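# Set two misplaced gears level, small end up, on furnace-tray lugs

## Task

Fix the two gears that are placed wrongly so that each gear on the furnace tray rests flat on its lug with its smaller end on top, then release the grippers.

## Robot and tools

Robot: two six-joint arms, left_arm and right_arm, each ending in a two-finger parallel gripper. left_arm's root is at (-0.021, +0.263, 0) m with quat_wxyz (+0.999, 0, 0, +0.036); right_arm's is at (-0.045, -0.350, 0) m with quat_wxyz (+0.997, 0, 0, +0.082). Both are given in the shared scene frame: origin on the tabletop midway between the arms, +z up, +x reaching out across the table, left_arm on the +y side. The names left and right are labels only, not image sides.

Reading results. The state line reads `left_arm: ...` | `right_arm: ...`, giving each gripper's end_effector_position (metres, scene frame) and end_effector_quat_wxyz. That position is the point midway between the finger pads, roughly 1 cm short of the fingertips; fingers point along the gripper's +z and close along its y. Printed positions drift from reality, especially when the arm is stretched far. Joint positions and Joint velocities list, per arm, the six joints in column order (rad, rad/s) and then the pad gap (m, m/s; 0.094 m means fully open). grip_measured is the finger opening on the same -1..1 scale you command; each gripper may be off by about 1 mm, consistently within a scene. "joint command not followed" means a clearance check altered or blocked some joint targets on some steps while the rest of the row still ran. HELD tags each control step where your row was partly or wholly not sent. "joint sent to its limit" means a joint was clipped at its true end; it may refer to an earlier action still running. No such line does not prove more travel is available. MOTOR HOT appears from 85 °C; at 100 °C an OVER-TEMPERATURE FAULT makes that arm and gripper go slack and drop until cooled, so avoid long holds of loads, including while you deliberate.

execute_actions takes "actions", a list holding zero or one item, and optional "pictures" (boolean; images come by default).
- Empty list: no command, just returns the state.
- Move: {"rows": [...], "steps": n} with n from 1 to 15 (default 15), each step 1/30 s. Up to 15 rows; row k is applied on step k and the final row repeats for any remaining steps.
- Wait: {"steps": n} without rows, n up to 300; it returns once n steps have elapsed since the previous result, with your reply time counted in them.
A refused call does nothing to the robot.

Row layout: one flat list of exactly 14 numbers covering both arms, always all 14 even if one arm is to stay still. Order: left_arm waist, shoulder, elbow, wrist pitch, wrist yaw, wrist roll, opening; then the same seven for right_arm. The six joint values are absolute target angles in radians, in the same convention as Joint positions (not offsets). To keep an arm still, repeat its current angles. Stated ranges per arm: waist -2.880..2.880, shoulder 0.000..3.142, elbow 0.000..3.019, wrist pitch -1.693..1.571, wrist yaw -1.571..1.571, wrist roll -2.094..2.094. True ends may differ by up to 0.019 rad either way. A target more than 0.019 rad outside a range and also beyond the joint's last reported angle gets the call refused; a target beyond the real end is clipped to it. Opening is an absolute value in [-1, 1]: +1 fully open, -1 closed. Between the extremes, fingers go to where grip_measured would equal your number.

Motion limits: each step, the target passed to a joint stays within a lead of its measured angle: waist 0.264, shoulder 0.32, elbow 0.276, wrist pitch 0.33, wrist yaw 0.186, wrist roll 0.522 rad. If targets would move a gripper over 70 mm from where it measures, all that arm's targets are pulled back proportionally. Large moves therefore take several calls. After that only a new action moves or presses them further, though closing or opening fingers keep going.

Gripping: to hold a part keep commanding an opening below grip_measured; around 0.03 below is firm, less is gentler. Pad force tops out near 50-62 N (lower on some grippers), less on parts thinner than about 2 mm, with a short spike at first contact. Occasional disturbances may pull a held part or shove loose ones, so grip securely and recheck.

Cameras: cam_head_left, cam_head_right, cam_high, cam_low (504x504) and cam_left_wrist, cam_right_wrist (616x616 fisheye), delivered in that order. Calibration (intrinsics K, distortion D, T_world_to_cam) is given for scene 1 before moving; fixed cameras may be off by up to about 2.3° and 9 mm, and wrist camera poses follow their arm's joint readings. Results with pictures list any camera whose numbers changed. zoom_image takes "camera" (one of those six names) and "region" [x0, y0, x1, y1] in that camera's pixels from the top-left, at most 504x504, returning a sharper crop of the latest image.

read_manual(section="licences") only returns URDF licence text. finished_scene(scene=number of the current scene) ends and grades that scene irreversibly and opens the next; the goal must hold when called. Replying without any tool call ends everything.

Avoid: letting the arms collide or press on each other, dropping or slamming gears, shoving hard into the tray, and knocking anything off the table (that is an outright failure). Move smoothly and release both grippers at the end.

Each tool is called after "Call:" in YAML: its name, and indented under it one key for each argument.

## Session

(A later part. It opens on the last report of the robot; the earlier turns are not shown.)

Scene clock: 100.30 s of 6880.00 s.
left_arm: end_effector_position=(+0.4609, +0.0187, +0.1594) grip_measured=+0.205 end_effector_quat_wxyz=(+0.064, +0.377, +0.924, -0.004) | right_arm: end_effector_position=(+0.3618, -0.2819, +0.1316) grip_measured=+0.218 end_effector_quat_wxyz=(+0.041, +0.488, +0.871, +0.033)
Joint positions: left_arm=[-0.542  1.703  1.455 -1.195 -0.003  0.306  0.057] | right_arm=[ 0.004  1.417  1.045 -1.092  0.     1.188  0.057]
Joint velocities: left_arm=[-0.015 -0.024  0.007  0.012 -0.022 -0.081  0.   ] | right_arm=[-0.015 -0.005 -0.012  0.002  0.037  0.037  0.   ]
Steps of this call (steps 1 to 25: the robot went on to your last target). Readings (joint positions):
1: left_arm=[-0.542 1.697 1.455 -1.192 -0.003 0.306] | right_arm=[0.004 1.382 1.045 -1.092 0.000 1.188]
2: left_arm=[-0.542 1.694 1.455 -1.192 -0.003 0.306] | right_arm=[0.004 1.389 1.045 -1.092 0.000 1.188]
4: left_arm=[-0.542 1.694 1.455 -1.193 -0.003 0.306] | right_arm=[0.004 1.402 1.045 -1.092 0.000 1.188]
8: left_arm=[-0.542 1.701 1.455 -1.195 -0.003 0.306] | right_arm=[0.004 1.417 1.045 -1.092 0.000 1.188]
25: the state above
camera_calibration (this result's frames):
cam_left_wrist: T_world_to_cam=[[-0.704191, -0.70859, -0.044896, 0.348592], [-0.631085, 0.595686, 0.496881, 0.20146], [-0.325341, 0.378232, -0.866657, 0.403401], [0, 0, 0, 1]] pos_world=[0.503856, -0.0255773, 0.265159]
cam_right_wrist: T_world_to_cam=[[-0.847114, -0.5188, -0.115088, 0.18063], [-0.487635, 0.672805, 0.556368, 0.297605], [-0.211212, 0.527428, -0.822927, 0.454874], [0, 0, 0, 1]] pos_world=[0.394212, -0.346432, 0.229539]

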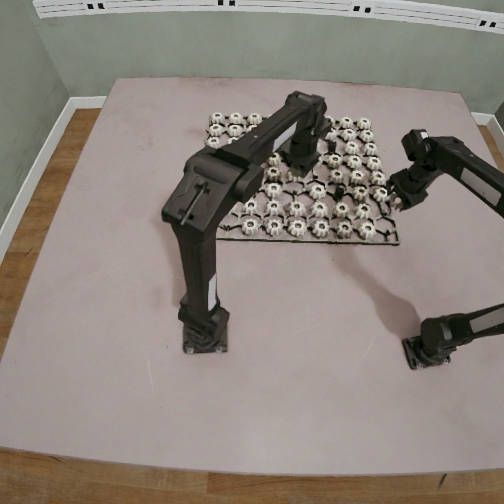

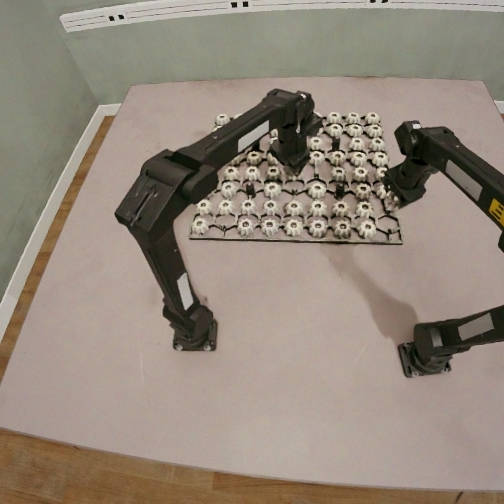

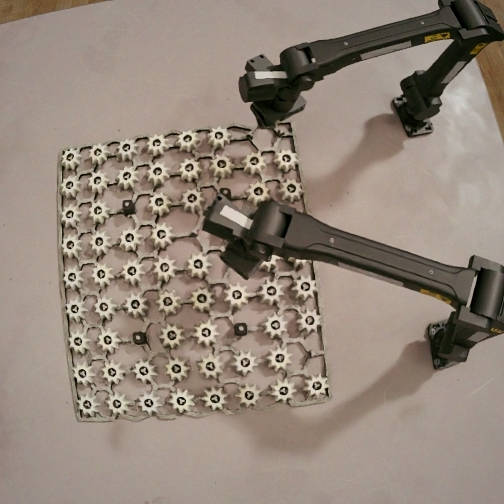

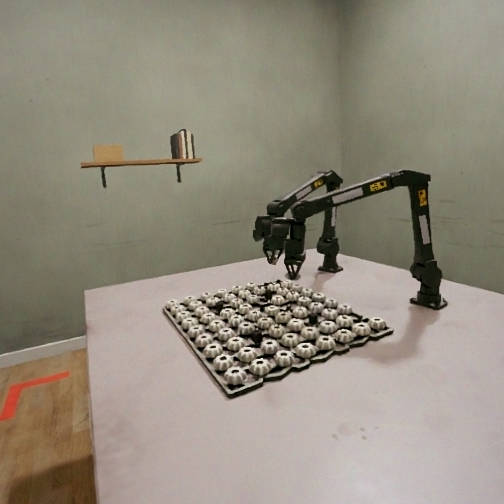

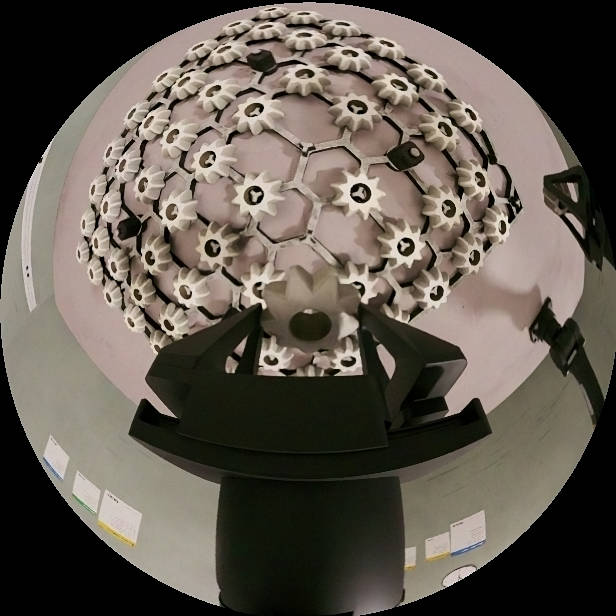

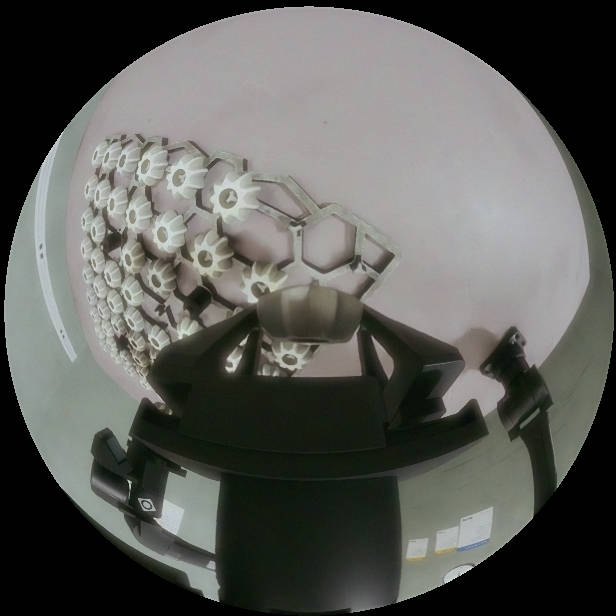

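Call:
execute_actions:
  actions:
    - {"rows":[[-0.587,0.925,0.46,0.53,1.05,0,0.15,-0.75,1.42,1.09,-1.3,0,0,0.16]],"steps":15}
  pictures: false

Call:
execute_actions:
  actions:
    - {"steps":30}
  pictures: false

Call:
execute_actions:
  actions:
    - {"rows":[[-0.587,0.925,0.46,0.53,1.05,0,0.15,-0.75,1.91,1.26,-1.63,0,0,0.16]],"steps":15}
  pictures: false

Call:
execute_actions:
  actions:
    - {"steps":30}

Scene clock: 114.13 s of 6880.00 s.
left_arm: end_effector_position=(+0.1853, -0.0273, +0.2429) grip_measured=+0.206 end_effector_quat_wxyz=(+0.381, +0.470, +0.605, -0.518) | right_arm: end_effector_position=(+0.2581, -0.5585, +0.1238) grip_measured=+0.218 end_effector_quat_wxyz=(-0.050, +0.401, +0.915, +0.006)
Joint positions: left_arm=[-0.593  0.87   0.423  0.092  1.049  0.036  0.057] | right_arm=[-0.761  1.44   1.046 -1.277  0.007  0.23   0.057]
Joint velocities: left_arm=[-0.034  0.073 -0.33   2.811  0.11  -0.139 -0.   ] | right_arm=[-1.148 -0.024 -0.007 -0.115  0.11  -1.487  0.   ]
Steps of this call (steps 1 to 15: the robot went on to your last target; steps 16 to 90: nothing new was sent; then 10.33 s passed at rest; steps 91 to 105: all 15 steps of this action). Readings (joint positions):
91: left_arm=[-0.542 1.686 1.424 -1.145 0.054 0.273] | right_arm=[-0.007 1.418 1.045 -1.110 -0.006 1.141]
92: left_arm=[-0.540 1.646 1.354 -1.043 0.129 0.234] | right_arm=[-0.029 1.419 1.046 -1.145 -0.013 1.077]
94: left_arm=[-0.548 1.541 1.195 -0.881 0.270 0.174] | right_arm=[-0.113 1.423 1.046 -1.207 -0.012 0.952]
98: left_arm=[-0.574 1.270 0.867 -0.564 0.564 0.098] | right_arm=[-0.344 1.433 1.046 -1.255 -0.008 0.695]
105: the state above

Scene clock: 115.13 s of 6880.00 s.
left_arm: end_effector_position=(+0.2016, -0.0367, +0.2868) grip_measured=+0.206 end_effector_quat_wxyz=(+0.501, +0.502, +0.500, -0.497) | right_arm: end_effector_position=(+0.2601, -0.5509, +0.1240) grip_measured=+0.218 end_effector_quat_wxyz=(-0.053, +0.292, +0.955, +0.016)
Joint positions: left_arm=[-0.593  0.928  0.419  0.501  1.048  0.015  0.057] | right_arm=[-0.744  1.44   1.046 -1.288 -0.     0.013  0.057]
Joint velocities: left_arm=[-0.015 -0.005 -0.002  0.007 -0.051  0.125 -0.001] | right_arm=[-0.005  0.015  0.012 -0.022  0.007 -0.051  0.   ]
Steps of this call (steps 1 to 30: the robot went on to your last target). Readings (joint positions):
1: left_arm=[-0.593 0.878 0.417 0.187 1.050 0.032] | right_arm=[-0.792 1.440 1.046 -1.280 0.010 0.188]
2: left_arm=[-0.593 0.894 0.417 0.286 1.049 0.029] | right_arm=[-0.807 1.440 1.046 -1.284 0.010 0.154]
4: left_arm=[-0.593 0.919 0.419 0.434 1.048 0.024] | right_arm=[-0.804 1.440 1.046 -1.287 0.009 0.104]
8: left_arm=[-0.593 0.928 0.419 0.495 1.048 0.019] | right_arm=[-0.757 1.440 1.046 -1.288 0.001 0.050]
30: the state above
All arms were judged still, so your last target was given up. Only a new action makes them travel on or press farther. Fingers that are still opening or closing keep moving.

Scene clock: 115.63 s of 6880.00 s.
left_arm: end_effector_position=(+0.2016, -0.0367, +0.2868) grip_measured=+0.206 end_effector_quat_wxyz=(+0.501, +0.502, +0.500, -0.497) | right_arm: end_effector_position=(+0.2425, -0.5400, +0.0220) grip_measured=+0.218 end_effector_quat_wxyz=(-0.362, +0.270, +0.886, +0.107)
Joint positions: left_arm=[-0.593  0.928  0.419  0.501  1.048  0.015  0.057] | right_arm=[-0.746  1.971  1.241 -1.613 -0.001  0.01   0.057]
Joint velocities: left_arm=[-0.015 -0.015  0.012  0.002  0.051 -0.037 -0.   ] | right_arm=[-0.005 -0.317  0.002  0.002 -0.051 -0.095 -0.001]
Steps of this call (steps 1 to 15: all 15 steps of this action). Readings (joint positions):
1: left_arm=[-0.593 0.928 0.419 0.501 1.048 0.015] | right_arm=[-0.744 1.464 1.068 -1.344 -0.000 0.013]
2: left_arm=[-0.593 0.928 0.419 0.501 1.048 0.015] | right_arm=[-0.744 1.517 1.122 -1.461 -0.000 0.013]
4: left_arm=[-0.593 0.928 0.419 0.501 1.048 0.015] | right_arm=[-0.744 1.657 1.212 -1.564 -0.000 0.013]
8: left_arm=[-0.593 0.928 0.419 0.501 1.048 0.015] | right_arm=[-0.744 1.912 1.258 -1.578 -0.000 0.013]
15: the state above

Scene clock: 116.63 s of 6880.00 s.
left_arm: end_effector_position=(+0.2016, -0.0367, +0.2868) grip_measured=+0.206 end_effector_quat_wxyz=(+0.501, +0.502, +0.500, -0.497) | right_arm: end_effector_position=(+0.2461, -0.5424, +0.0359) grip_measured=+0.218 end_effector_quat_wxyz=(-0.343, +0.272, +0.893, +0.101)
Joint positions: left_arm=[-0.593  0.928  0.419  0.501  1.048  0.015  0.057] | right_arm=[-0.746  1.929  1.241 -1.613 -0.001  0.01   0.057]
Joint velocities: left_arm=[ 0.005 -0.015 -0.007 -0.017  0.037 -0.007  0.001] | right_arm=[-0.005  0.015 -0.012  0.017 -0.007 -0.066 -0.   ]
Steps of this call (steps 1 to 30: the robot went on to your last target). Readings (joint positions):
1: left_arm=[-0.593 0.928 0.419 0.501 1.048 0.015] | right_arm=[-0.746 1.961 1.241 -1.613 -0.001 0.010]
2: left_arm=[-0.593 0.928 0.419 0.501 1.048 0.015] | right_arm=[-0.746 1.952 1.241 -1.613 -0.001 0.010]
4: left_arm=[-0.593 0.928 0.419 0.501 1.048 0.015] | right_arm=[-0.746 1.937 1.241 -1.613 -0.001 0.010]
8: left_arm=[-0.593 0.928 0.419 0.501 1.048 0.015] | right_arm=[-0.746 1.929 1.241 -1.613 -0.001 0.010]
30: the state above
All arms were judged still, so your last target was given up. Only a new action makes them travel on or press farther. Fingers that are still opening or closing keep moving.
camera_calibration (this result's frames):
cam_left_wrist: T_world_to_cam=[[-0.999832, -0.00473467, -0.0177024, 0.210041], [0.0112871, 0.601912, -0.798483, 0.249789], [0.0144358, -0.798548, -0.601758, 0.262696], [0, 0, 0, 1]] pos_world=[0.203394, 0.0604192, 0.36125]
cam_right_wrist: T_world_to_cam=[[-0.567215, -0.823557, -0.00454081, -0.30175], [-0.170965, 0.112353, 0.97885, 0.0726347], [-0.805629, 0.555995, -0.204527, 0.628675], [0, 0, 0, 1]] pos_world=[0.34774, -0.606209, 0.0561127]

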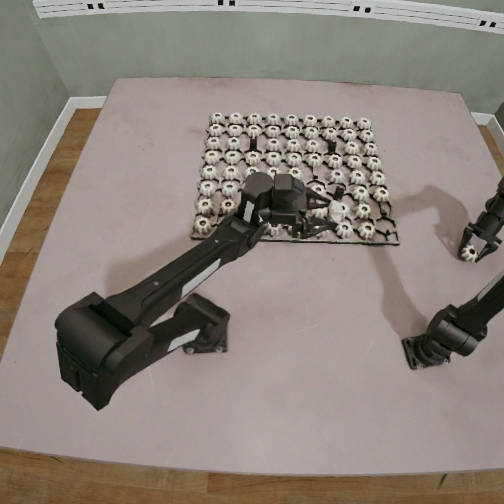

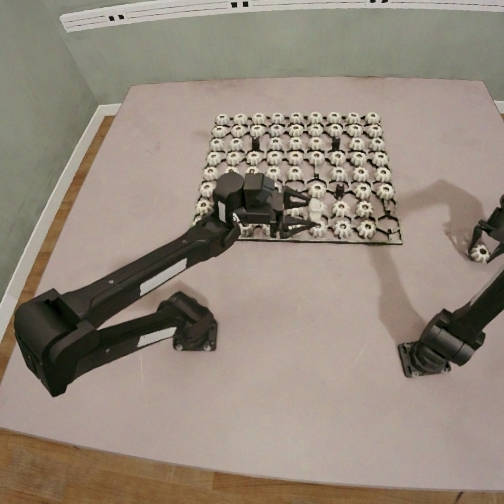

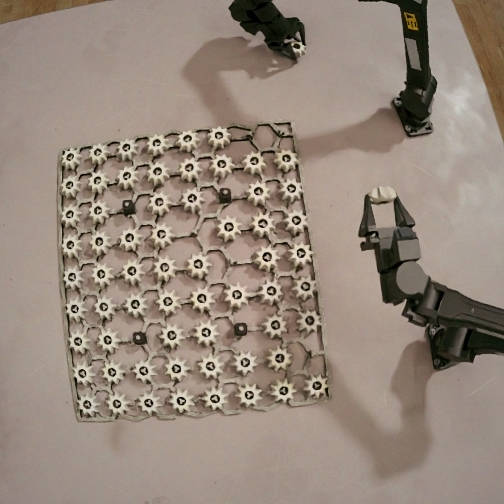

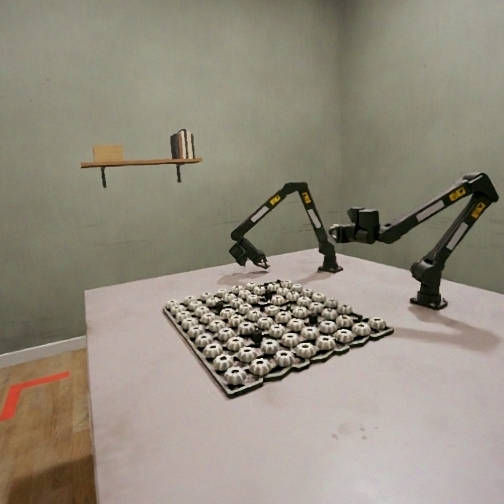

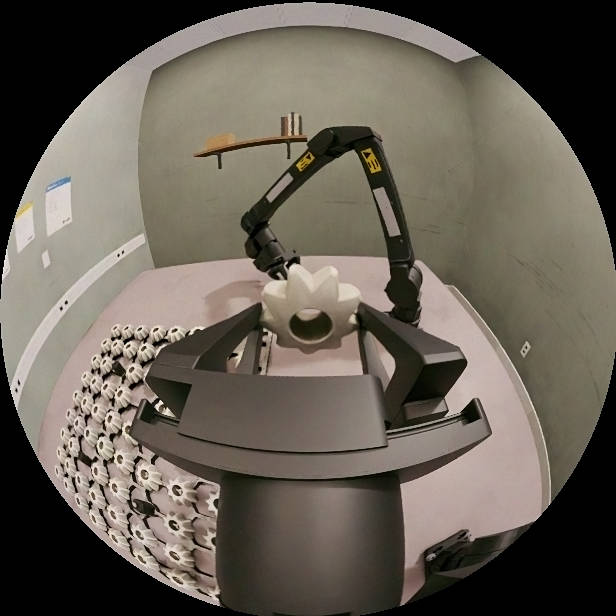

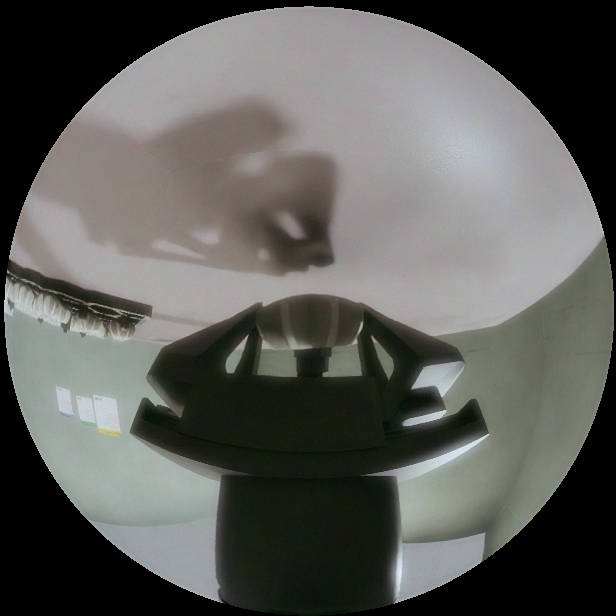

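Call:
execute_actions:
  actions:
    - {"rows":[[-0.587,0.925,0.46,0.53,1.05,0,0.15,-0.75,1.985,1.26,-1.63,0,0,0.16]],"steps":15}
  pictures: false

Call:
execute_actions:
  actions:
    - {"rows":[[-0.587,0.925,0.46,0.53,1.05,0,0.15,-0.75,1.985,1.26,-1.63,0,0,1]],"steps":12}
  pictures: false

Call:
execute_actions:
  actions:
    - {"rows":[[-0.587,0.925,0.46,0.53,1.05,0,0.15,-0.75,1.65,1.26,-1.63,0,0,1]],"steps":15}
  pictures: false

Call:
execute_actions:
  actions:
    - {"rows":[[-0.587,0.925,0.46,0.53,1.05,0,0.15,-0.4,0.938,0.40,0.56,-1.3,1.571,1]],"steps":15}
  pictures: false

Call:
execute_actions:
  actions:
    - {"steps":40}
  pictures: false

Call:
execute_actions:
  actions:
    - {"rows":[[-0.587,0.925,0.46,0.53,1.05,0,0.15,0.108,0.938,0.40,0.56,-1.3,1.571,1]],"steps":15}
  pictures: false

Call:
execute_actions:
  actions:
    - {"steps":25}

Scene clock: 147.17 s of 6880.00 s.
left_arm: end_effector_position=(+0.2016, -0.0367, +0.2868) grip_measured=+0.206 end_effector_quat_wxyz=(+0.501, +0.502, +0.500, -0.497) | right_arm: end_effector_position=(+0.2393, -0.5379, +0.0139) grip_measured=+0.218 end_effector_quat_wxyz=(-0.377, +0.268, +0.880, +0.111)
Joint positions: left_arm=[-0.593  0.928  0.419  0.501  1.048  0.015  0.057] | right_arm=[-0.746  2.     1.242 -1.62  -0.001  0.009  0.057]
Joint velocities: left_arm=[ 0.005 -0.005 -0.002 -0.002  0.037  0.022 -0.001] | right_arm=[-0.005 -0.005  0.002 -0.022  0.051  0.007  0.   ]
Steps of this call (steps 1 to 90: nothing new was sent; then 27.03 s passed at rest; steps 91 to 105: all 15 steps of this action). Readings (joint positions):
91: left_arm=[-0.593 0.928 0.419 0.501 1.048 0.015] | right_arm=[-0.746 1.932 1.241 -1.613 -0.001 0.010]
92: left_arm=[-0.593 0.928 0.419 0.501 1.048 0.015] | right_arm=[-0.746 1.938 1.241 -1.614 -0.001 0.010]
94: left_arm=[-0.593 0.928 0.419 0.501 1.048 0.015] | right_arm=[-0.746 1.959 1.241 -1.614 -0.001 0.010]
98: left_arm=[-0.593 0.928 0.419 0.501 1.048 0.015] | right_arm=[-0.746 2.000 1.241 -1.619 -0.001 0.010]
105: the state above

Scene clock: 147.57 s of 6880.00 s.
left_arm: end_effector_position=(+0.2016, -0.0367, +0.2868) grip_measured=+0.206 end_effector_quat_wxyz=(+0.501, +0.502, +0.500, -0.497) | right_arm: end_effector_position=(+0.2393, -0.5379, +0.0141) grip_measured=+1.000 end_effector_quat_wxyz=(-0.377, +0.268, +0.880, +0.111)
Joint positions: left_arm=[-0.593  0.928  0.419  0.501  1.048  0.015  0.057] | right_arm=[-0.746  2.     1.242 -1.62  -0.001  0.008  0.094]
Joint velocities: left_arm=[ 0.005  0.005  0.012 -0.002  0.007 -0.022  0.001] | right_arm=[-0.005 -0.005 -0.007  0.007  0.007  0.007  0.   ]
Steps of this call (steps 1 to 12: all 12 steps of this action). Readings (joint positions):
1: left_arm=[-0.593 0.928 0.419 0.501 1.048 0.015] | right_arm=[-0.746 2.000 1.242 -1.620 -0.001 0.009]
2: left_arm=[-0.593 0.928 0.419 0.501 1.048 0.015] | right_arm=[-0.746 2.000 1.242 -1.620 -0.001 0.009]
4: left_arm=[-0.593 0.928 0.419 0.501 1.048 0.015] | right_arm=[-0.746 2.000 1.242 -1.620 -0.001 0.009]
8: left_arm=[-0.593 0.928 0.419 0.501 1.048 0.015] | right_arm=[-0.746 2.000 1.242 -1.620 -0.001 0.008]
12: the state above

Scene clock: 148.07 s of 6880.00 s.
left_arm: end_effector_position=(+0.2016, -0.0367, +0.2868) grip_measured=+0.206 end_effector_quat_wxyz=(+0.501, +0.502, +0.500, -0.497) | right_arm: end_effector_position=(+0.2559, -0.5488, +0.1507) grip_measured=+1.000 end_effector_quat_wxyz=(-0.191, +0.285, +0.938, +0.057)
Joint positions: left_arm=[-0.593  0.928  0.419  0.501  1.048  0.015  0.057] | right_arm=[-0.746  1.592  1.243 -1.623 -0.001  0.008  0.094]
Joint velocities: left_arm=[-0.005 -0.015 -0.012 -0.002  0.022 -0.022  0.001] | right_arm=[-0.005  0.122 -0.002  0.002 -0.022 -0.007  0.   ]
Steps of this call (steps 1 to 15: all 15 steps of this action). Readings (joint positions):
1: left_arm=[-0.593 0.928 0.419 0.501 1.048 0.015] | right_arm=[-0.746 1.991 1.241 -1.620 -0.001 0.008]
2: left_arm=[-0.593 0.928 0.419 0.501 1.048 0.015] | right_arm=[-0.746 1.976 1.235 -1.619 -0.001 0.008]
4: left_arm=[-0.593 0.928 0.419 0.501 1.048 0.015] | right_arm=[-0.746 1.916 1.230 -1.619 -0.001 0.008]
8: left_arm=[-0.593 0.928 0.419 0.501 1.048 0.015] | right_arm=[-0.746 1.745 1.230 -1.619 -0.001 0.008]
15: the state above

Scene clock: 148.57 s of 6880.00 s.
left_arm: end_effector_position=(+0.2016, -0.0367, +0.2868) grip_measured=+0.206 end_effector_quat_wxyz=(+0.501, +0.502, +0.500, -0.497) | right_arm: end_effector_position=(+0.2306, -0.2497, +0.1637) grip_measured=+1.000 end_effector_quat_wxyz=(-0.001, +0.362, +0.721, +0.591)
Joint positions: left_arm=[-0.593  0.928  0.419  0.501  1.048  0.015  0.057] | right_arm=[-0.385  0.878  0.355 -0.399 -1.183  1.154  0.094]
Joint velocities: left_arm=[-0.015 -0.005  0.002 -0.012 -0.007  0.037 -0.   ] | right_arm=[-0.161  0.532 -0.129  2.855 -2.498  2.777  0.   ]
Steps of this call (steps 1 to 15: all 15 steps of this action). Readings (joint positions):
1: left_arm=[-0.593 0.928 0.419 0.501 1.048 0.015] | right_arm=[-0.738 1.584 1.223 -1.590 -0.041 0.047]
2: left_arm=[-0.593 0.928 0.419 0.501 1.048 0.015] | right_arm=[-0.722 1.559 1.177 -1.522 -0.091 0.099]
4: left_arm=[-0.593 0.928 0.419 0.501 1.048 0.015] | right_arm=[-0.652 1.481 1.064 -1.406 -0.192 0.203]
8: left_arm=[-0.593 0.928 0.419 0.501 1.048 0.015] | right_arm=[-0.456 1.239 0.793 -1.102 -0.477 0.474]
15: the state above

Scene clock: 149.90 s of 6880.00 s.
left_arm: end_effector_position=(+0.2016, -0.0367, +0.2868) grip_measured=+0.206 end_effector_quat_wxyz=(+0.501, +0.502, +0.500, -0.497) | right_arm: end_effector_position=(+0.2786, -0.2564, +0.2641) grip_measured=+1.000 end_effector_quat_wxyz=(+0.168, +0.184, +0.686, +0.683)
Joint positions: left_arm=[-0.593  0.928  0.419  0.501  1.048  0.015  0.057] | right_arm=[-0.393  0.939  0.364  0.54  -1.298  1.558  0.094]
Joint velocities: left_arm=[-0.005  0.005 -0.002  0.002 -0.022 -0.007 -0.001] | right_arm=[-0.005 -0.015  0.007  0.012  0.007 -0.095  0.   ]
Steps of this call (steps 1 to 40: the robot went on to your last target). Readings (joint positions):
1: left_arm=[-0.593 0.928 0.419 0.501 1.048 0.015] | right_arm=[-0.388 0.898 0.354 -0.300 -1.250 1.236]
2: left_arm=[-0.593 0.928 0.419 0.501 1.048 0.015] | right_arm=[-0.390 0.916 0.356 -0.195 -1.280 1.301]
4: left_arm=[-0.593 0.928 0.419 0.501 1.048 0.015] | right_arm=[-0.392 0.941 0.357 0.014 -1.293 1.395]
8: left_arm=[-0.593 0.928 0.419 0.501 1.048 0.015] | right_arm=[-0.393 0.948 0.358 0.409 -1.296 1.491]
40: the state above

Scene clock: 150.40 s of 6880.00 s.
left_arm: end_effector_position=(+0.2016, -0.0367, +0.2868) grip_measured=+0.206 end_effector_quat_wxyz=(+0.501, +0.502, +0.500, -0.497) | right_arm: end_effector_position=(+0.1917, -0.1112, +0.2641) grip_measured=+1.000 end_effector_quat_wxyz=(-0.011, +0.005, +0.710, +0.704)
Joint positions: left_arm=[-0.593  0.928  0.419  0.501  1.048  0.015  0.057] | right_arm=[ 0.113  0.939  0.364  0.54  -1.302  1.559  0.094]
Joint velocities: left_arm=[-0.005 -0.005 -0.002 -0.012 -0.007  0.095 -0.   ] | right_arm=[-0.073  0.015 -0.012  0.002 -0.007  0.037  0.   ]
Steps of this call (steps 1 to 15: all 15 steps of this action). Readings (joint positions):
1: left_arm=[-0.593 0.928 0.419 0.501 1.048 0.015] | right_arm=[-0.374 0.939 0.364 0.540 -1.293 1.558]
2: left_arm=[-0.593 0.928 0.419 0.501 1.048 0.015] | right_arm=[-0.319 0.939 0.364 0.540 -1.292 1.558]
4: left_arm=[-0.593 0.928 0.419 0.501 1.048 0.015] | right_arm=[-0.161 0.939 0.364 0.540 -1.293 1.558]
8: left_arm=[-0.593 0.928 0.419 0.501 1.048 0.015] | right_arm=[0.119 0.939 0.364 0.540 -1.302 1.559]
15: the state above

Scene clock: 151.23 s of 6880.00 s.
left_arm: end_effector_position=(+0.2016, -0.0367, +0.2868) grip_measured=+0.206 end_effector_quat_wxyz=(+0.501, +0.502, +0.500, -0.497) | right_arm: end_effector_position=(+0.1921, -0.1115, +0.2641) grip_measured=+1.000 end_effector_quat_wxyz=(-0.010, +0.006, +0.710, +0.704)
Joint positions: left_arm=[-0.593  0.928  0.419  0.501  1.048  0.015  0.057] | right_arm=[ 0.112  0.939  0.364  0.54  -1.302  1.559  0.094]
Joint velocities: left_arm=[-0.005  0.005 -0.007 -0.002 -0.037  0.022  0.   ] | right_arm=[-0.005 -0.005  0.007 -0.017 -0.022 -0.037  0.   ]
Steps of this call (steps 1 to 15: the robot went on to your last target; steps 16 to 25: nothing new was sent). Readings (joint positions):
1: left_arm=[-0.593 0.928 0.419 0.501 1.048 0.015] | right_arm=[0.112 0.939 0.364 0.540 -1.302 1.559]
2: left_arm=[-0.593 0.928 0.419 0.501 1.048 0.015] | right_arm=[0.112 0.939 0.364 0.540 -1.302 1.559]
4: left_arm=[-0.593 0.928 0.419 0.501 1.048 0.015] | right_arm=[0.112 0.939 0.364 0.540 -1.302 1.559]
8: left_arm=[-0.593 0.928 0.419 0.501 1.048 0.015] | right_arm=[0.112 0.939 0.364 0.540 -1.302 1.559]
25: the state above
All arms were judged still, so your last target was given up. Only a new action makes them travel on or press farther. Fingers that are still opening or closing keep moving.
camera_calibration (this result's frames):
cam_left_wrist: T_world_to_cam=[[-0.999832, -0.00473467, -0.0177024, 0.210041], [0.0112871, 0.601912, -0.798483, 0.249789], [0.0144358, -0.798548, -0.601758, 0.262696], [0, 0, 0, 1]] pos_world=[0.203394, 0.0604192, 0.36125]
cam_right_wrist: T_world_to_cam=[[-0.0252878, 0.00714427, -0.999655, 0.274871], [-0.801617, -0.597624, 0.0160071, 0.0878334], [-0.597303, 0.801745, 0.0208396, 0.32008], [0, 0, 0, 1]] pos_world=[0.268544, -0.206094, 0.2667]

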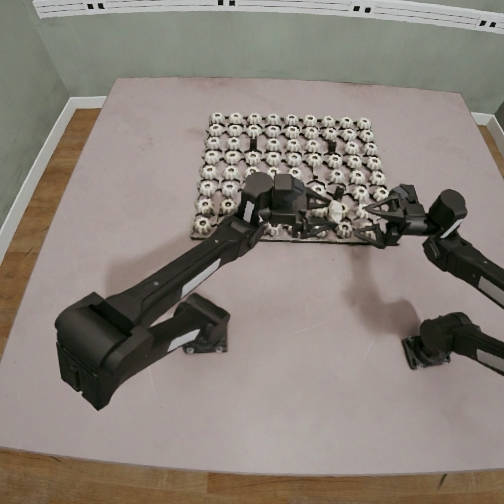

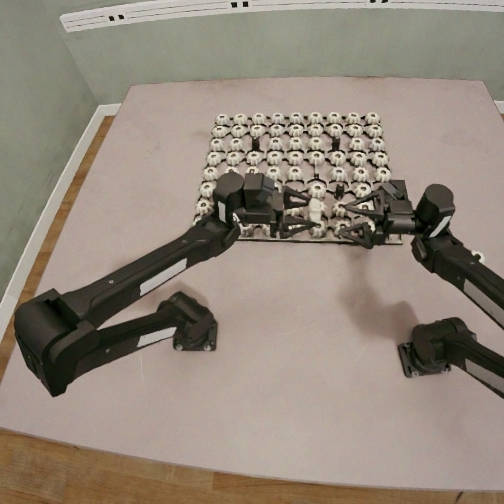

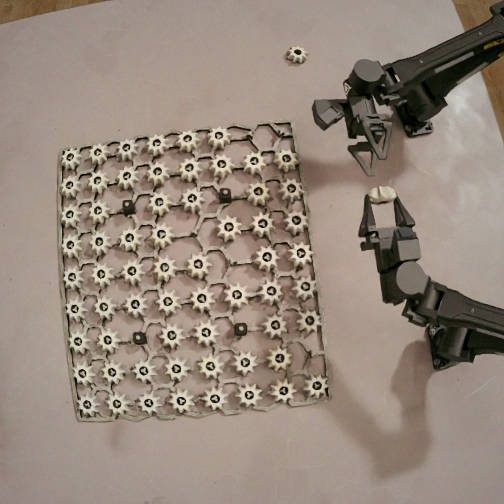

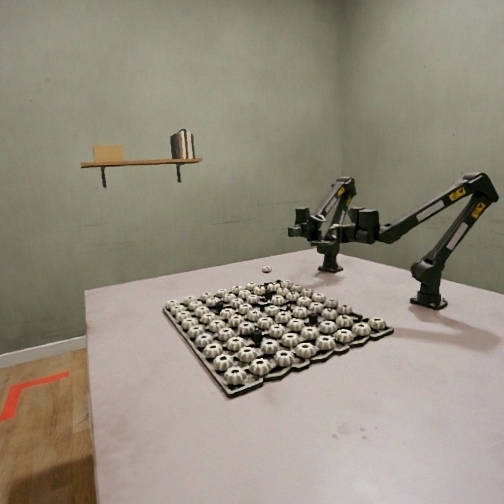

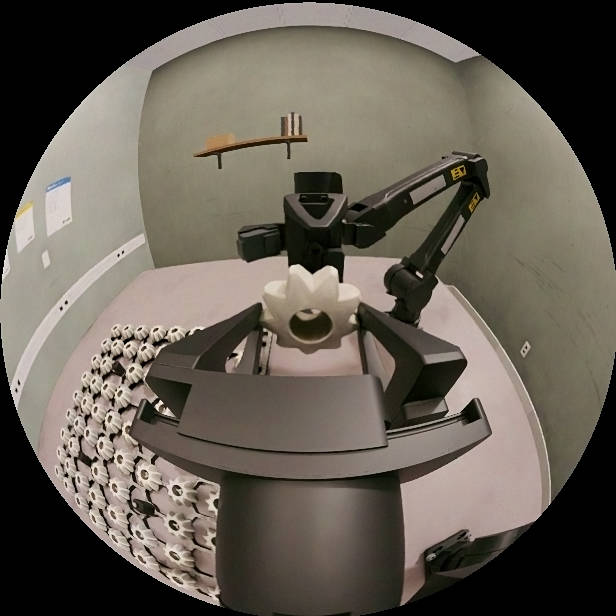

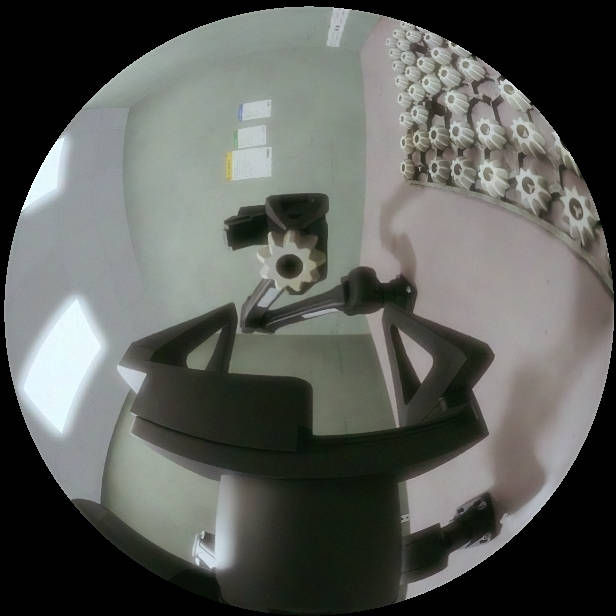

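Call:
execute_actions:
  actions:
    - {"rows":[[-0.587,0.925,0.46,0.53,1.05,0,0.15,0.108,1.03,0.49,0.605,-1.3,1.571,1]],"steps":15}
  pictures: false

Call:
execute_actions:
  actions:
    - {"steps":15}
  pictures: false

Scene clock: 161.33 s of 6880.00 s.
left_arm: end_effector_position=(+0.2016, -0.0367, +0.2868) grip_measured=+0.206 end_effector_quat_wxyz=(+0.501, +0.502, +0.500, -0.497) | right_arm: end_effector_position=(+0.2232, -0.1028, +0.2781) grip_measured=+1.000 end_effector_quat_wxyz=(+0.001, -0.004, +0.708, +0.707)
Joint positions: left_arm=[-0.593  0.928  0.419  0.501  1.048  0.015  0.057] | right_arm=[ 0.112  1.038  0.448  0.585 -1.3    1.559  0.094]
Joint velocities: left_arm=[-0.005 -0.005 -0.007 -0.012 -0.066 -0.066  0.   ] | right_arm=[-0.005 -0.005 -0.017  0.012  0.022  0.051  0.   ]
Steps of this call (steps 1 to 90: nothing new was sent; then 6.60 s passed at rest; steps 91 to 105: all 15 steps of this action). Readings (joint positions):
91: left_arm=[-0.593 0.928 0.419 0.501 1.048 0.015] | right_arm=[0.112 0.945 0.368 0.547 -1.303 1.559]
92: left_arm=[-0.593 0.928 0.419 0.501 1.048 0.015] | right_arm=[0.112 0.962 0.380 0.561 -1.303 1.559]
94: left_arm=[-0.593 0.928 0.419 0.501 1.048 0.015] | right_arm=[0.112 1.004 0.416 0.576 -1.302 1.559]
98: left_arm=[-0.593 0.928 0.419 0.501 1.048 0.015] | right_arm=[0.112 1.038 0.448 0.584 -1.300 1.559]
105: the state above

Scene clock: 161.83 s of 6880.00 s.
left_arm: end_effector_position=(+0.2016, -0.0367, +0.2868) grip_measured=+0.206 end_effector_quat_wxyz=(+0.501, +0.502, +0.500, -0.497) | right_arm: end_effector_position=(+0.2232, -0.1028, +0.2781) grip_measured=+1.000 end_effector_quat_wxyz=(+0.001, -0.004, +0.708, +0.707)
Joint positions: left_arm=[-0.593  0.928  0.419  0.501  1.048  0.015  0.057] | right_arm=[ 0.112  1.038  0.448  0.585 -1.3    1.559  0.094]
Joint velocities: left_arm=[-0.005  0.024 -0.007 -0.002 -0.022  0.007 -0.002] | right_arm=[ 0.005  0.005  0.002  0.012 -0.051  0.022  0.   ]
Steps of this call (steps 1 to 15: the robot went on to your last target). Readings (joint positions):
1: left_arm=[-0.593 0.928 0.419 0.501 1.048 0.015] | right_arm=[0.112 1.038 0.448 0.585 -1.300 1.559]
2: left_arm=[-0.593 0.928 0.419 0.501 1.048 0.015] | right_arm=[0.112 1.038 0.448 0.585 -1.300 1.559]
4: left_arm=[-0.593 0.928 0.419 0.501 1.048 0.015] | right_arm=[0.112 1.038 0.448 0.585 -1.300 1.559]
8: left_arm=[-0.593 0.928 0.419 0.501 1.048 0.015] | right_arm=[0.112 1.038 0.448 0.585 -1.300 1.559]
15: the state above
All arms were judged still, so your last target was given up. Only a new action makes them travel on or press farther. Fingers that are still opening or closing keep moving.

Call:
execute_actions:
  actions:
    - {"rows":[[-0.587,0.925,0.46,0.53,1.05,0,0.15,0.14,1.03,0.49,0.605,-1.268,1.571,1],[-0.587,0.925,0.46,0.53,1.05,0,0.15,0.17,1.03,0.49,0.605,-1.236,1.571,1],[-0.587,0.925,0.46,0.53,1.05,0,0.15,0.20,1.03,0.49,0.605,-1.204,1.571,1],[-0.587,0.925,0.46,0.53,1.05,0,0.15,0.23,1.03,0.49,0.605,-1.172,1.571,1],[-0.587,0.925,0.46,0.53,1.05,0,0.15,0.26,1.03,0.49,0.605,-1.14,1.571,1],[-0.587,0.925,0.46,0.53,1.05,0,0.15,0.29,1.03,0.49,0.605,-1.108,1.571,1],[-0.587,0.925,0.46,0.53,1.05,0,0.15,0.31,1.03,0.49,0.605,-1.09,1.571,1],[-0.587,0.925,0.46,0.53,1.05,0,0.15,0.328,1.03,0.49,0.605,-1.078,1.571,1]],"steps":15}
  pictures: false

Call:
execute_actions:
  actions:
    - {"steps":20}

Scene clock: 176.73 s of 6880.00 s.
left_arm: end_effector_position=(+0.2016, -0.0367, +0.2868) grip_measured=+0.206 end_effector_quat_wxyz=(+0.501, +0.502, +0.500, -0.497) | right_arm: end_effector_position=(+0.1988, -0.0449, +0.2779) grip_measured=+1.000 end_effector_quat_wxyz=(-0.001, -0.006, +0.708, +0.706)
Joint positions: left_arm=[-0.593  0.928  0.419  0.501  1.048  0.015  0.057] | right_arm=[ 0.336  1.038  0.448  0.585 -1.081  1.559  0.094]
Joint velocities: left_arm=[-0.005  0.005 -0.002  0.002  0.066 -0.007 -0.002] | right_arm=[-0.015 -0.024 -0.007  0.002 -0.022  0.022  0.   ]
Steps of this call (steps 1 to 90: nothing new was sent; then 11.40 s passed at rest; steps 91 to 105: all 15 steps of this action). Readings (joint positions):
91: left_arm=[-0.593 0.928 0.419 0.501 1.048 0.015] | right_arm=[0.114 1.038 0.448 0.585 -1.286 1.559]
92: left_arm=[-0.593 0.928 0.419 0.501 1.048 0.015] | right_arm=[0.121 1.038 0.448 0.585 -1.260 1.559]
94: left_arm=[-0.593 0.928 0.419 0.501 1.048 0.015] | right_arm=[0.158 1.038 0.448 0.585 -1.199 1.559]
98: left_arm=[-0.593 0.928 0.419 0.501 1.048 0.015] | right_arm=[0.284 1.038 0.448 0.585 -1.094 1.559]
105: the state above

Scene clock: 177.40 s of 6880.00 s.
left_arm: end_effector_position=(+0.2016, -0.0367, +0.2868) grip_measured=+0.206 end_effector_quat_wxyz=(+0.501, +0.502, +0.500, -0.497) | right_arm: end_effector_position=(+0.1991, -0.0450, +0.2779) grip_measured=+1.000 end_effector_quat_wxyz=(-0.000, -0.005, +0.708, +0.706)
Joint positions: left_arm=[-0.593  0.928  0.419  0.501  1.048  0.015  0.057] | right_arm=[ 0.335  1.038  0.448  0.585 -1.081  1.559  0.094]
Joint velocities: left_arm=[ 0.005  0.005 -0.002  0.002  0.066  0.081  0.   ] | right_arm=[-0.024 -0.015  0.007 -0.007 -0.022  0.007  0.   ]
Steps of this call (steps 1 to 15: the robot went on to your last target; steps 16 to 20: nothing new was sent). Readings (joint positions):
1: left_arm=[-0.593 0.928 0.419 0.501 1.048 0.015] | right_arm=[0.336 1.038 0.448 0.585 -1.081 1.559]
2: left_arm=[-0.593 0.928 0.419 0.501 1.048 0.015] | right_arm=[0.335 1.038 0.448 0.585 -1.081 1.559]
4: left_arm=[-0.593 0.928 0.419 0.501 1.048 0.015] | right_arm=[0.335 1.038 0.448 0.585 -1.081 1.559]
8: left_arm=[-0.593 0.928 0.419 0.501 1.048 0.015] | right_arm=[0.335 1.038 0.448 0.585 -1.081 1.559]
20: the state above
All arms were judged still, so your last target was given up. Only a new action makes them travel on or press farther. Fingers that are still opening or closing keep moving.
camera_calibration (this result's frames):
cam_left_wrist: T_world_to_cam=[[-0.999832, -0.00473467, -0.0177024, 0.210041], [0.0112871, 0.601912, -0.798483, 0.249789], [0.0144358, -0.798548, -0.601758, 0.262696], [0, 0, 0, 1]] pos_world=[0.203394, 0.0604192, 0.36125]
cam_right_wrist: T_world_to_cam=[[0.00408811, 0.0144062, -0.999888, 0.282918], [-0.800525, -0.599181, -0.0119059, 0.140425], [-0.599285, 0.800484, 0.00908302, 0.27428], [0, 0, 0, 1]] pos_world=[0.275629, -0.139493, 0.282067]

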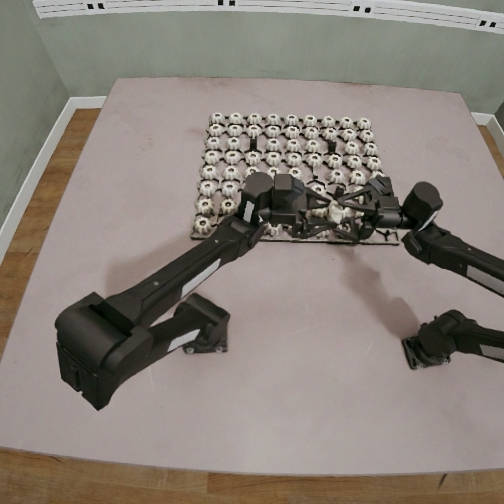

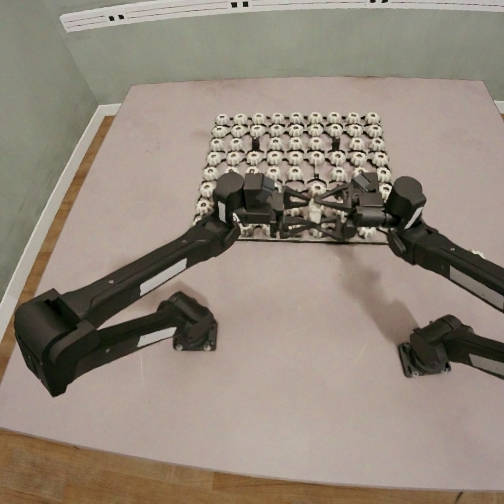

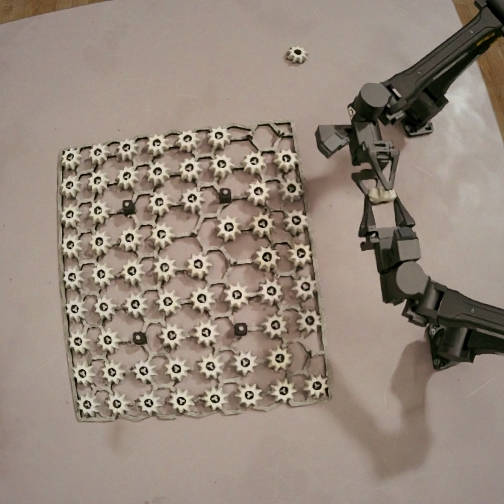

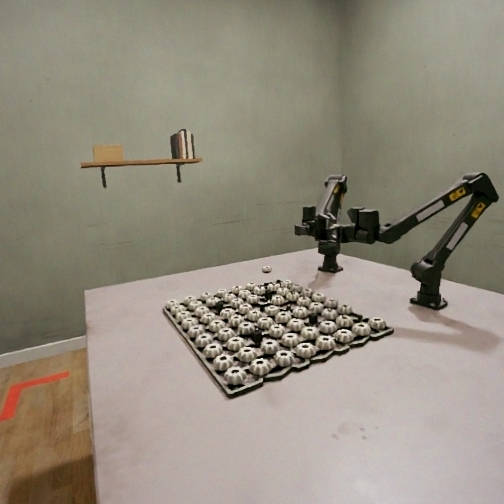

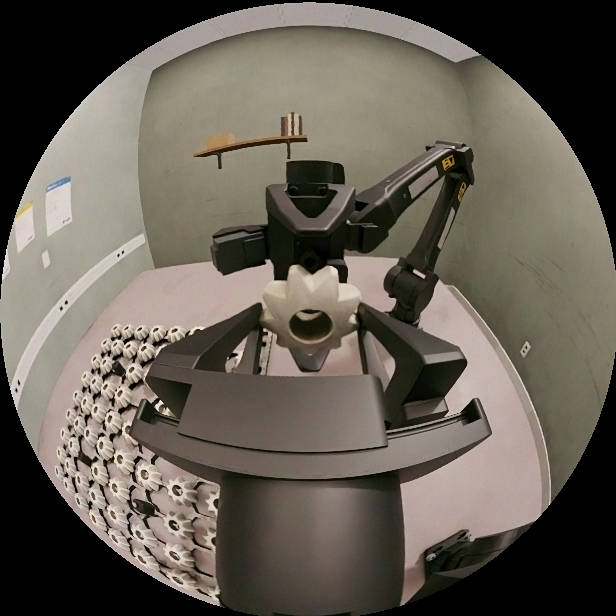

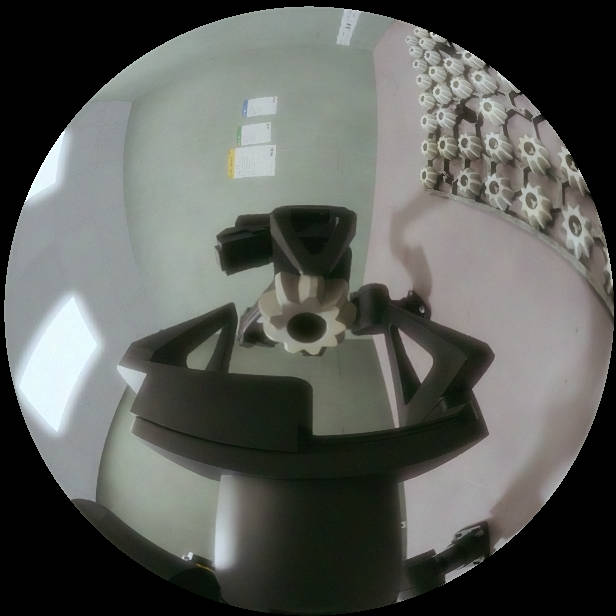

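Call:
execute_actions:
  actions:
    - {"rows":[[-0.587,0.925,0.46,0.53,1.05,0,0.15,0.365,1.03,0.49,0.605,-1.04,1.571,1]],"steps":15}
  pictures: false

Call:
execute_actions:
  actions:
    - {"rows":[[-0.587,0.925,0.46,0.53,1.05,0,0.15,0.365,1.03,0.49,0.605,-1.04,1.571,0.1]],"steps":15}
  pictures: false

Call:
execute_actions:
  actions:
    - {"rows":[[-0.587,0.925,0.46,0.53,1.05,0,1,0.365,1.03,0.49,0.605,-1.04,1.571,0.1]],"steps":12}
  pictures: false

Call:
execute_actions:
  actions:
    - {"rows":[[0.6,0.925,0.46,0.53,1.05,0,1,0.365,1.03,0.49,0.605,-1.04,1.571,0.1]],"steps":15}

Scene clock: 195.83 s of 6880.00 s.
left_arm: end_effector_position=(+0.2016, -0.0367, +0.2868) grip_measured=+0.206 end_effector_quat_wxyz=(+0.501, +0.502, +0.500, -0.497) | right_arm: end_effector_position=(+0.1978, -0.0389, +0.2780) grip_measured=+1.000 end_effector_quat_wxyz=(+0.004, -0.001, +0.708, +0.706)
Joint positions: left_arm=[-0.593  0.928  0.419  0.501  1.048  0.015  0.057] | right_arm=[ 0.36   1.038  0.448  0.585 -1.042  1.559  0.094]
Joint velocities: left_arm=[-0.005 -0.005 -0.007 -0.002  0.037 -0.022 -0.001] | right_arm=[-0.005 -0.005  0.012 -0.002  0.022 -0.022  0.   ]
Steps of this call (steps 1 to 90: nothing new was sent; then 14.93 s passed at rest; steps 91 to 105: all 15 steps of this action). Readings (joint positions):
91: left_arm=[-0.593 0.928 0.419 0.501 1.048 0.015] | right_arm=[0.338 1.038 0.448 0.585 -1.063 1.559]
92: left_arm=[-0.593 0.928 0.419 0.501 1.048 0.015] | right_arm=[0.342 1.038 0.448 0.585 -1.049 1.559]
94: left_arm=[-0.593 0.928 0.419 0.501 1.048 0.015] | right_arm=[0.353 1.038 0.448 0.585 -1.044 1.559]
98: left_arm=[-0.593 0.928 0.419 0.501 1.048 0.015] | right_arm=[0.360 1.038 0.448 0.585 -1.043 1.559]
105: the state above

Scene clock: 196.33 s of 6880.00 s.
left_arm: end_effector_position=(+0.2015, -0.0368, +0.2868) grip_measured=+0.206 end_effector_quat_wxyz=(+0.501, +0.502, +0.500, -0.497) | right_arm: end_effector_position=(+0.1978, -0.0388, +0.2784) grip_measured=+0.206 end_effector_quat_wxyz=(+0.005, -0.002, +0.707, +0.707)
Joint positions: left_arm=[-0.593  0.928  0.419  0.502  1.049  0.013  0.057] | right_arm=[ 0.361  1.038  0.448  0.587 -1.042  1.56   0.057]
Joint velocities: left_arm=[-0.005 -0.015 -0.002 -0.007  0.022 -0.037 -0.   ] | right_arm=[-0.005  0.005 -0.007 -0.002 -0.007  0.007 -0.   ]
Steps of this call (steps 1 to 15: all 15 steps of this action). Readings (joint positions):
1: left_arm=[-0.593 0.928 0.419 0.501 1.048 0.015] | right_arm=[0.360 1.038 0.448 0.585 -1.042 1.559]
2: left_arm=[-0.593 0.928 0.419 0.501 1.048 0.015] | right_arm=[0.360 1.038 0.448 0.585 -1.042 1.559]
4: left_arm=[-0.593 0.928 0.419 0.502 1.049 0.013] | right_arm=[0.361 1.038 0.448 0.586 -1.042 1.560]
8: left_arm=[-0.593 0.928 0.419 0.502 1.049 0.013] | right_arm=[0.361 1.038 0.448 0.587 -1.042 1.560]
15: the state above

Scene clock: 196.73 s of 6880.00 s.
left_arm: end_effector_position=(+0.2015, -0.0368, +0.2887) grip_measured=+1.000 end_effector_quat_wxyz=(+0.505, +0.503, +0.496, -0.496) | right_arm: end_effector_position=(+0.1981, -0.0387, +0.2779) grip_measured=+0.206 end_effector_quat_wxyz=(+0.005, -0.001, +0.708, +0.706)
Joint positions: left_arm=[-0.593  0.928  0.419  0.513  1.049  0.013  0.094] | right_arm=[ 0.361  1.039  0.448  0.587 -1.041  1.56   0.057]
Joint velocities: left_arm=[-0.005  0.005 -0.002 -0.002 -0.022 -0.007  0.   ] | right_arm=[ 0.005 -0.024  0.002 -0.007  0.007  0.022 -0.001]
Steps of this call (steps 1 to 12: all 12 steps of this action). Readings (joint positions):
1: left_arm=[-0.593 0.928 0.419 0.502 1.049 0.013] | right_arm=[0.361 1.038 0.448 0.587 -1.042 1.560]
2: left_arm=[-0.593 0.928 0.419 0.506 1.049 0.013] | right_arm=[0.361 1.038 0.448 0.587 -1.042 1.560]
4: left_arm=[-0.593 0.928 0.419 0.512 1.049 0.013] | right_arm=[0.361 1.039 0.448 0.587 -1.041 1.560]
8: left_arm=[-0.593 0.928 0.419 0.513 1.049 0.013] | right_arm=[0.361 1.039 0.448 0.587 -1.041 1.560]
12: the state above

Scene clock: 197.23 s of 6880.00 s.
left_arm: end_effector_position=(+0.3503, +0.3014, +0.2887) grip_measured=+1.000 end_effector_quat_wxyz=(+0.684, +0.192, +0.680, -0.182) | right_arm: end_effector_position=(+0.1982, -0.0387, +0.2779) grip_measured=+0.206 end_effector_quat_wxyz=(+0.005, -0.001, +0.708, +0.706)
Joint positions: left_arm=[0.441 0.928 0.419 0.513 1.049 0.013 0.094] | right_arm=[ 0.361  1.039  0.448  0.587 -1.041  1.56   0.057]
Joint velocities: left_arm=[ 2.261 -0.005 -0.002 -0.002 -0.037  0.007  0.   ] | right_arm=[ 0.005 -0.005 -0.012 -0.007  0.007 -0.007 -0.001]
Steps of this call (steps 1 to 15: all 15 steps of this action). Readings (joint positions):
1: left_arm=[-0.577 0.928 0.419 0.513 1.054 0.013] | right_arm=[0.361 1.039 0.448 0.587 -1.041 1.560]
2: left_arm=[-0.532 0.928 0.419 0.513 1.055 0.013] | right_arm=[0.361 1.039 0.448 0.587 -1.041 1.560]
4: left_arm=[-0.399 0.928 0.419 0.513 1.055 0.013] | right_arm=[0.361 1.039 0.448 0.587 -1.041 1.560]
8: left_arm=[-0.097 0.928 0.419 0.513 1.051 0.013] | right_arm=[0.361 1.039 0.448 0.587 -1.041 1.560]
15: the state above
camera_calibration (this result's frames):
cam_left_wrist: T_world_to_cam=[[-0.507513, -0.861229, -0.0267385, 0.448696], [-0.503411, 0.321553, -0.801986, 0.311931], [0.699292, -0.393558, -0.596744, 0.168245], [0, 0, 0, 1]] pos_world=[0.267095, 0.352342, 0.362561]
cam_right_wrist: T_world_to_cam=[[0.00533325, 0.014935, -0.999874, 0.282605], [-0.809114, -0.587506, -0.0130913, 0.146021], [-0.587628, 0.809082, 0.00895084, 0.266768], [0, 0, 0, 1]] pos_world=[0.273401, -0.13427, 0.282093]

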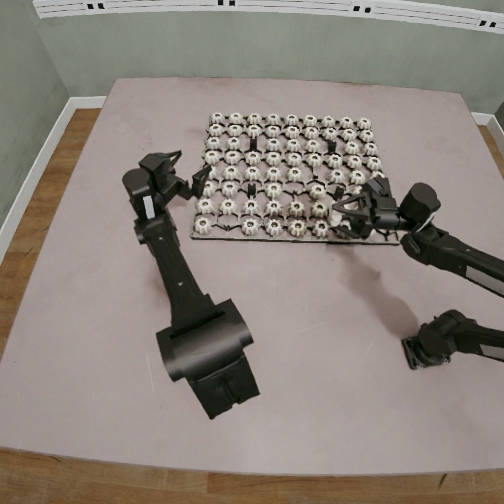

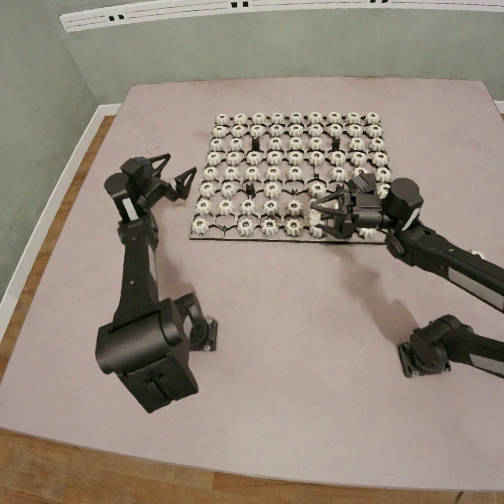

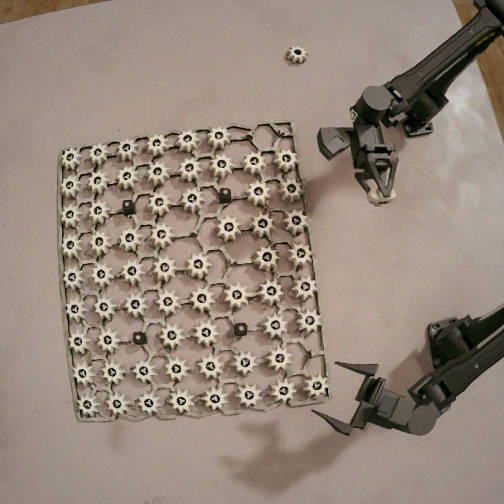

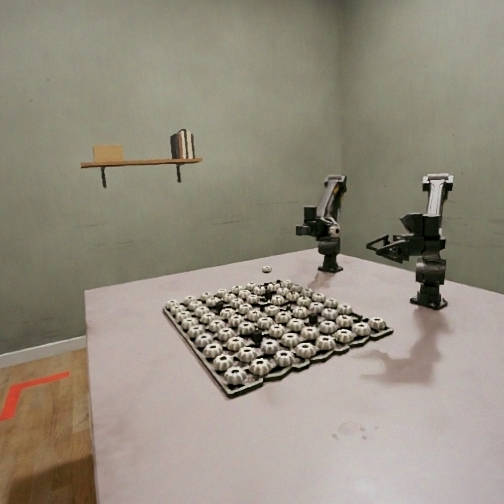

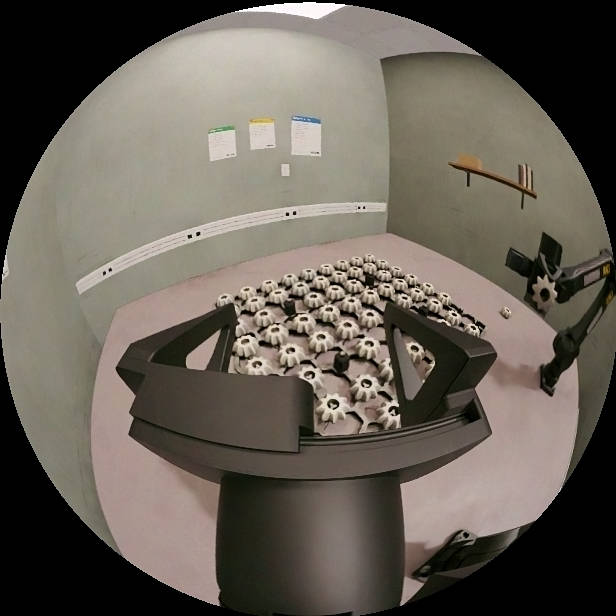

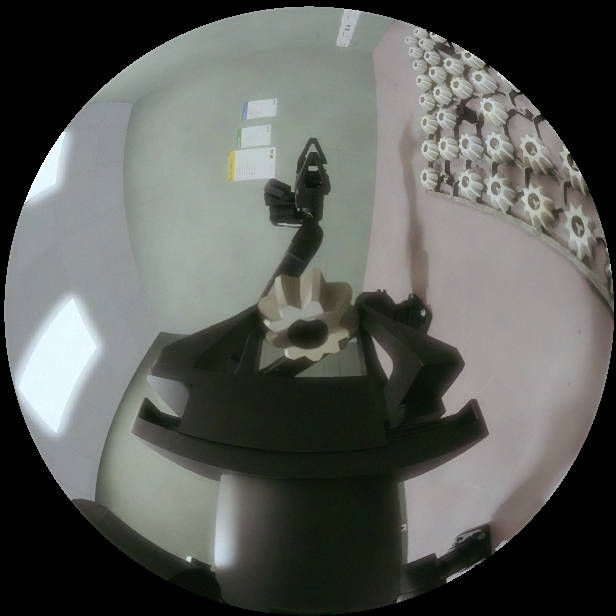

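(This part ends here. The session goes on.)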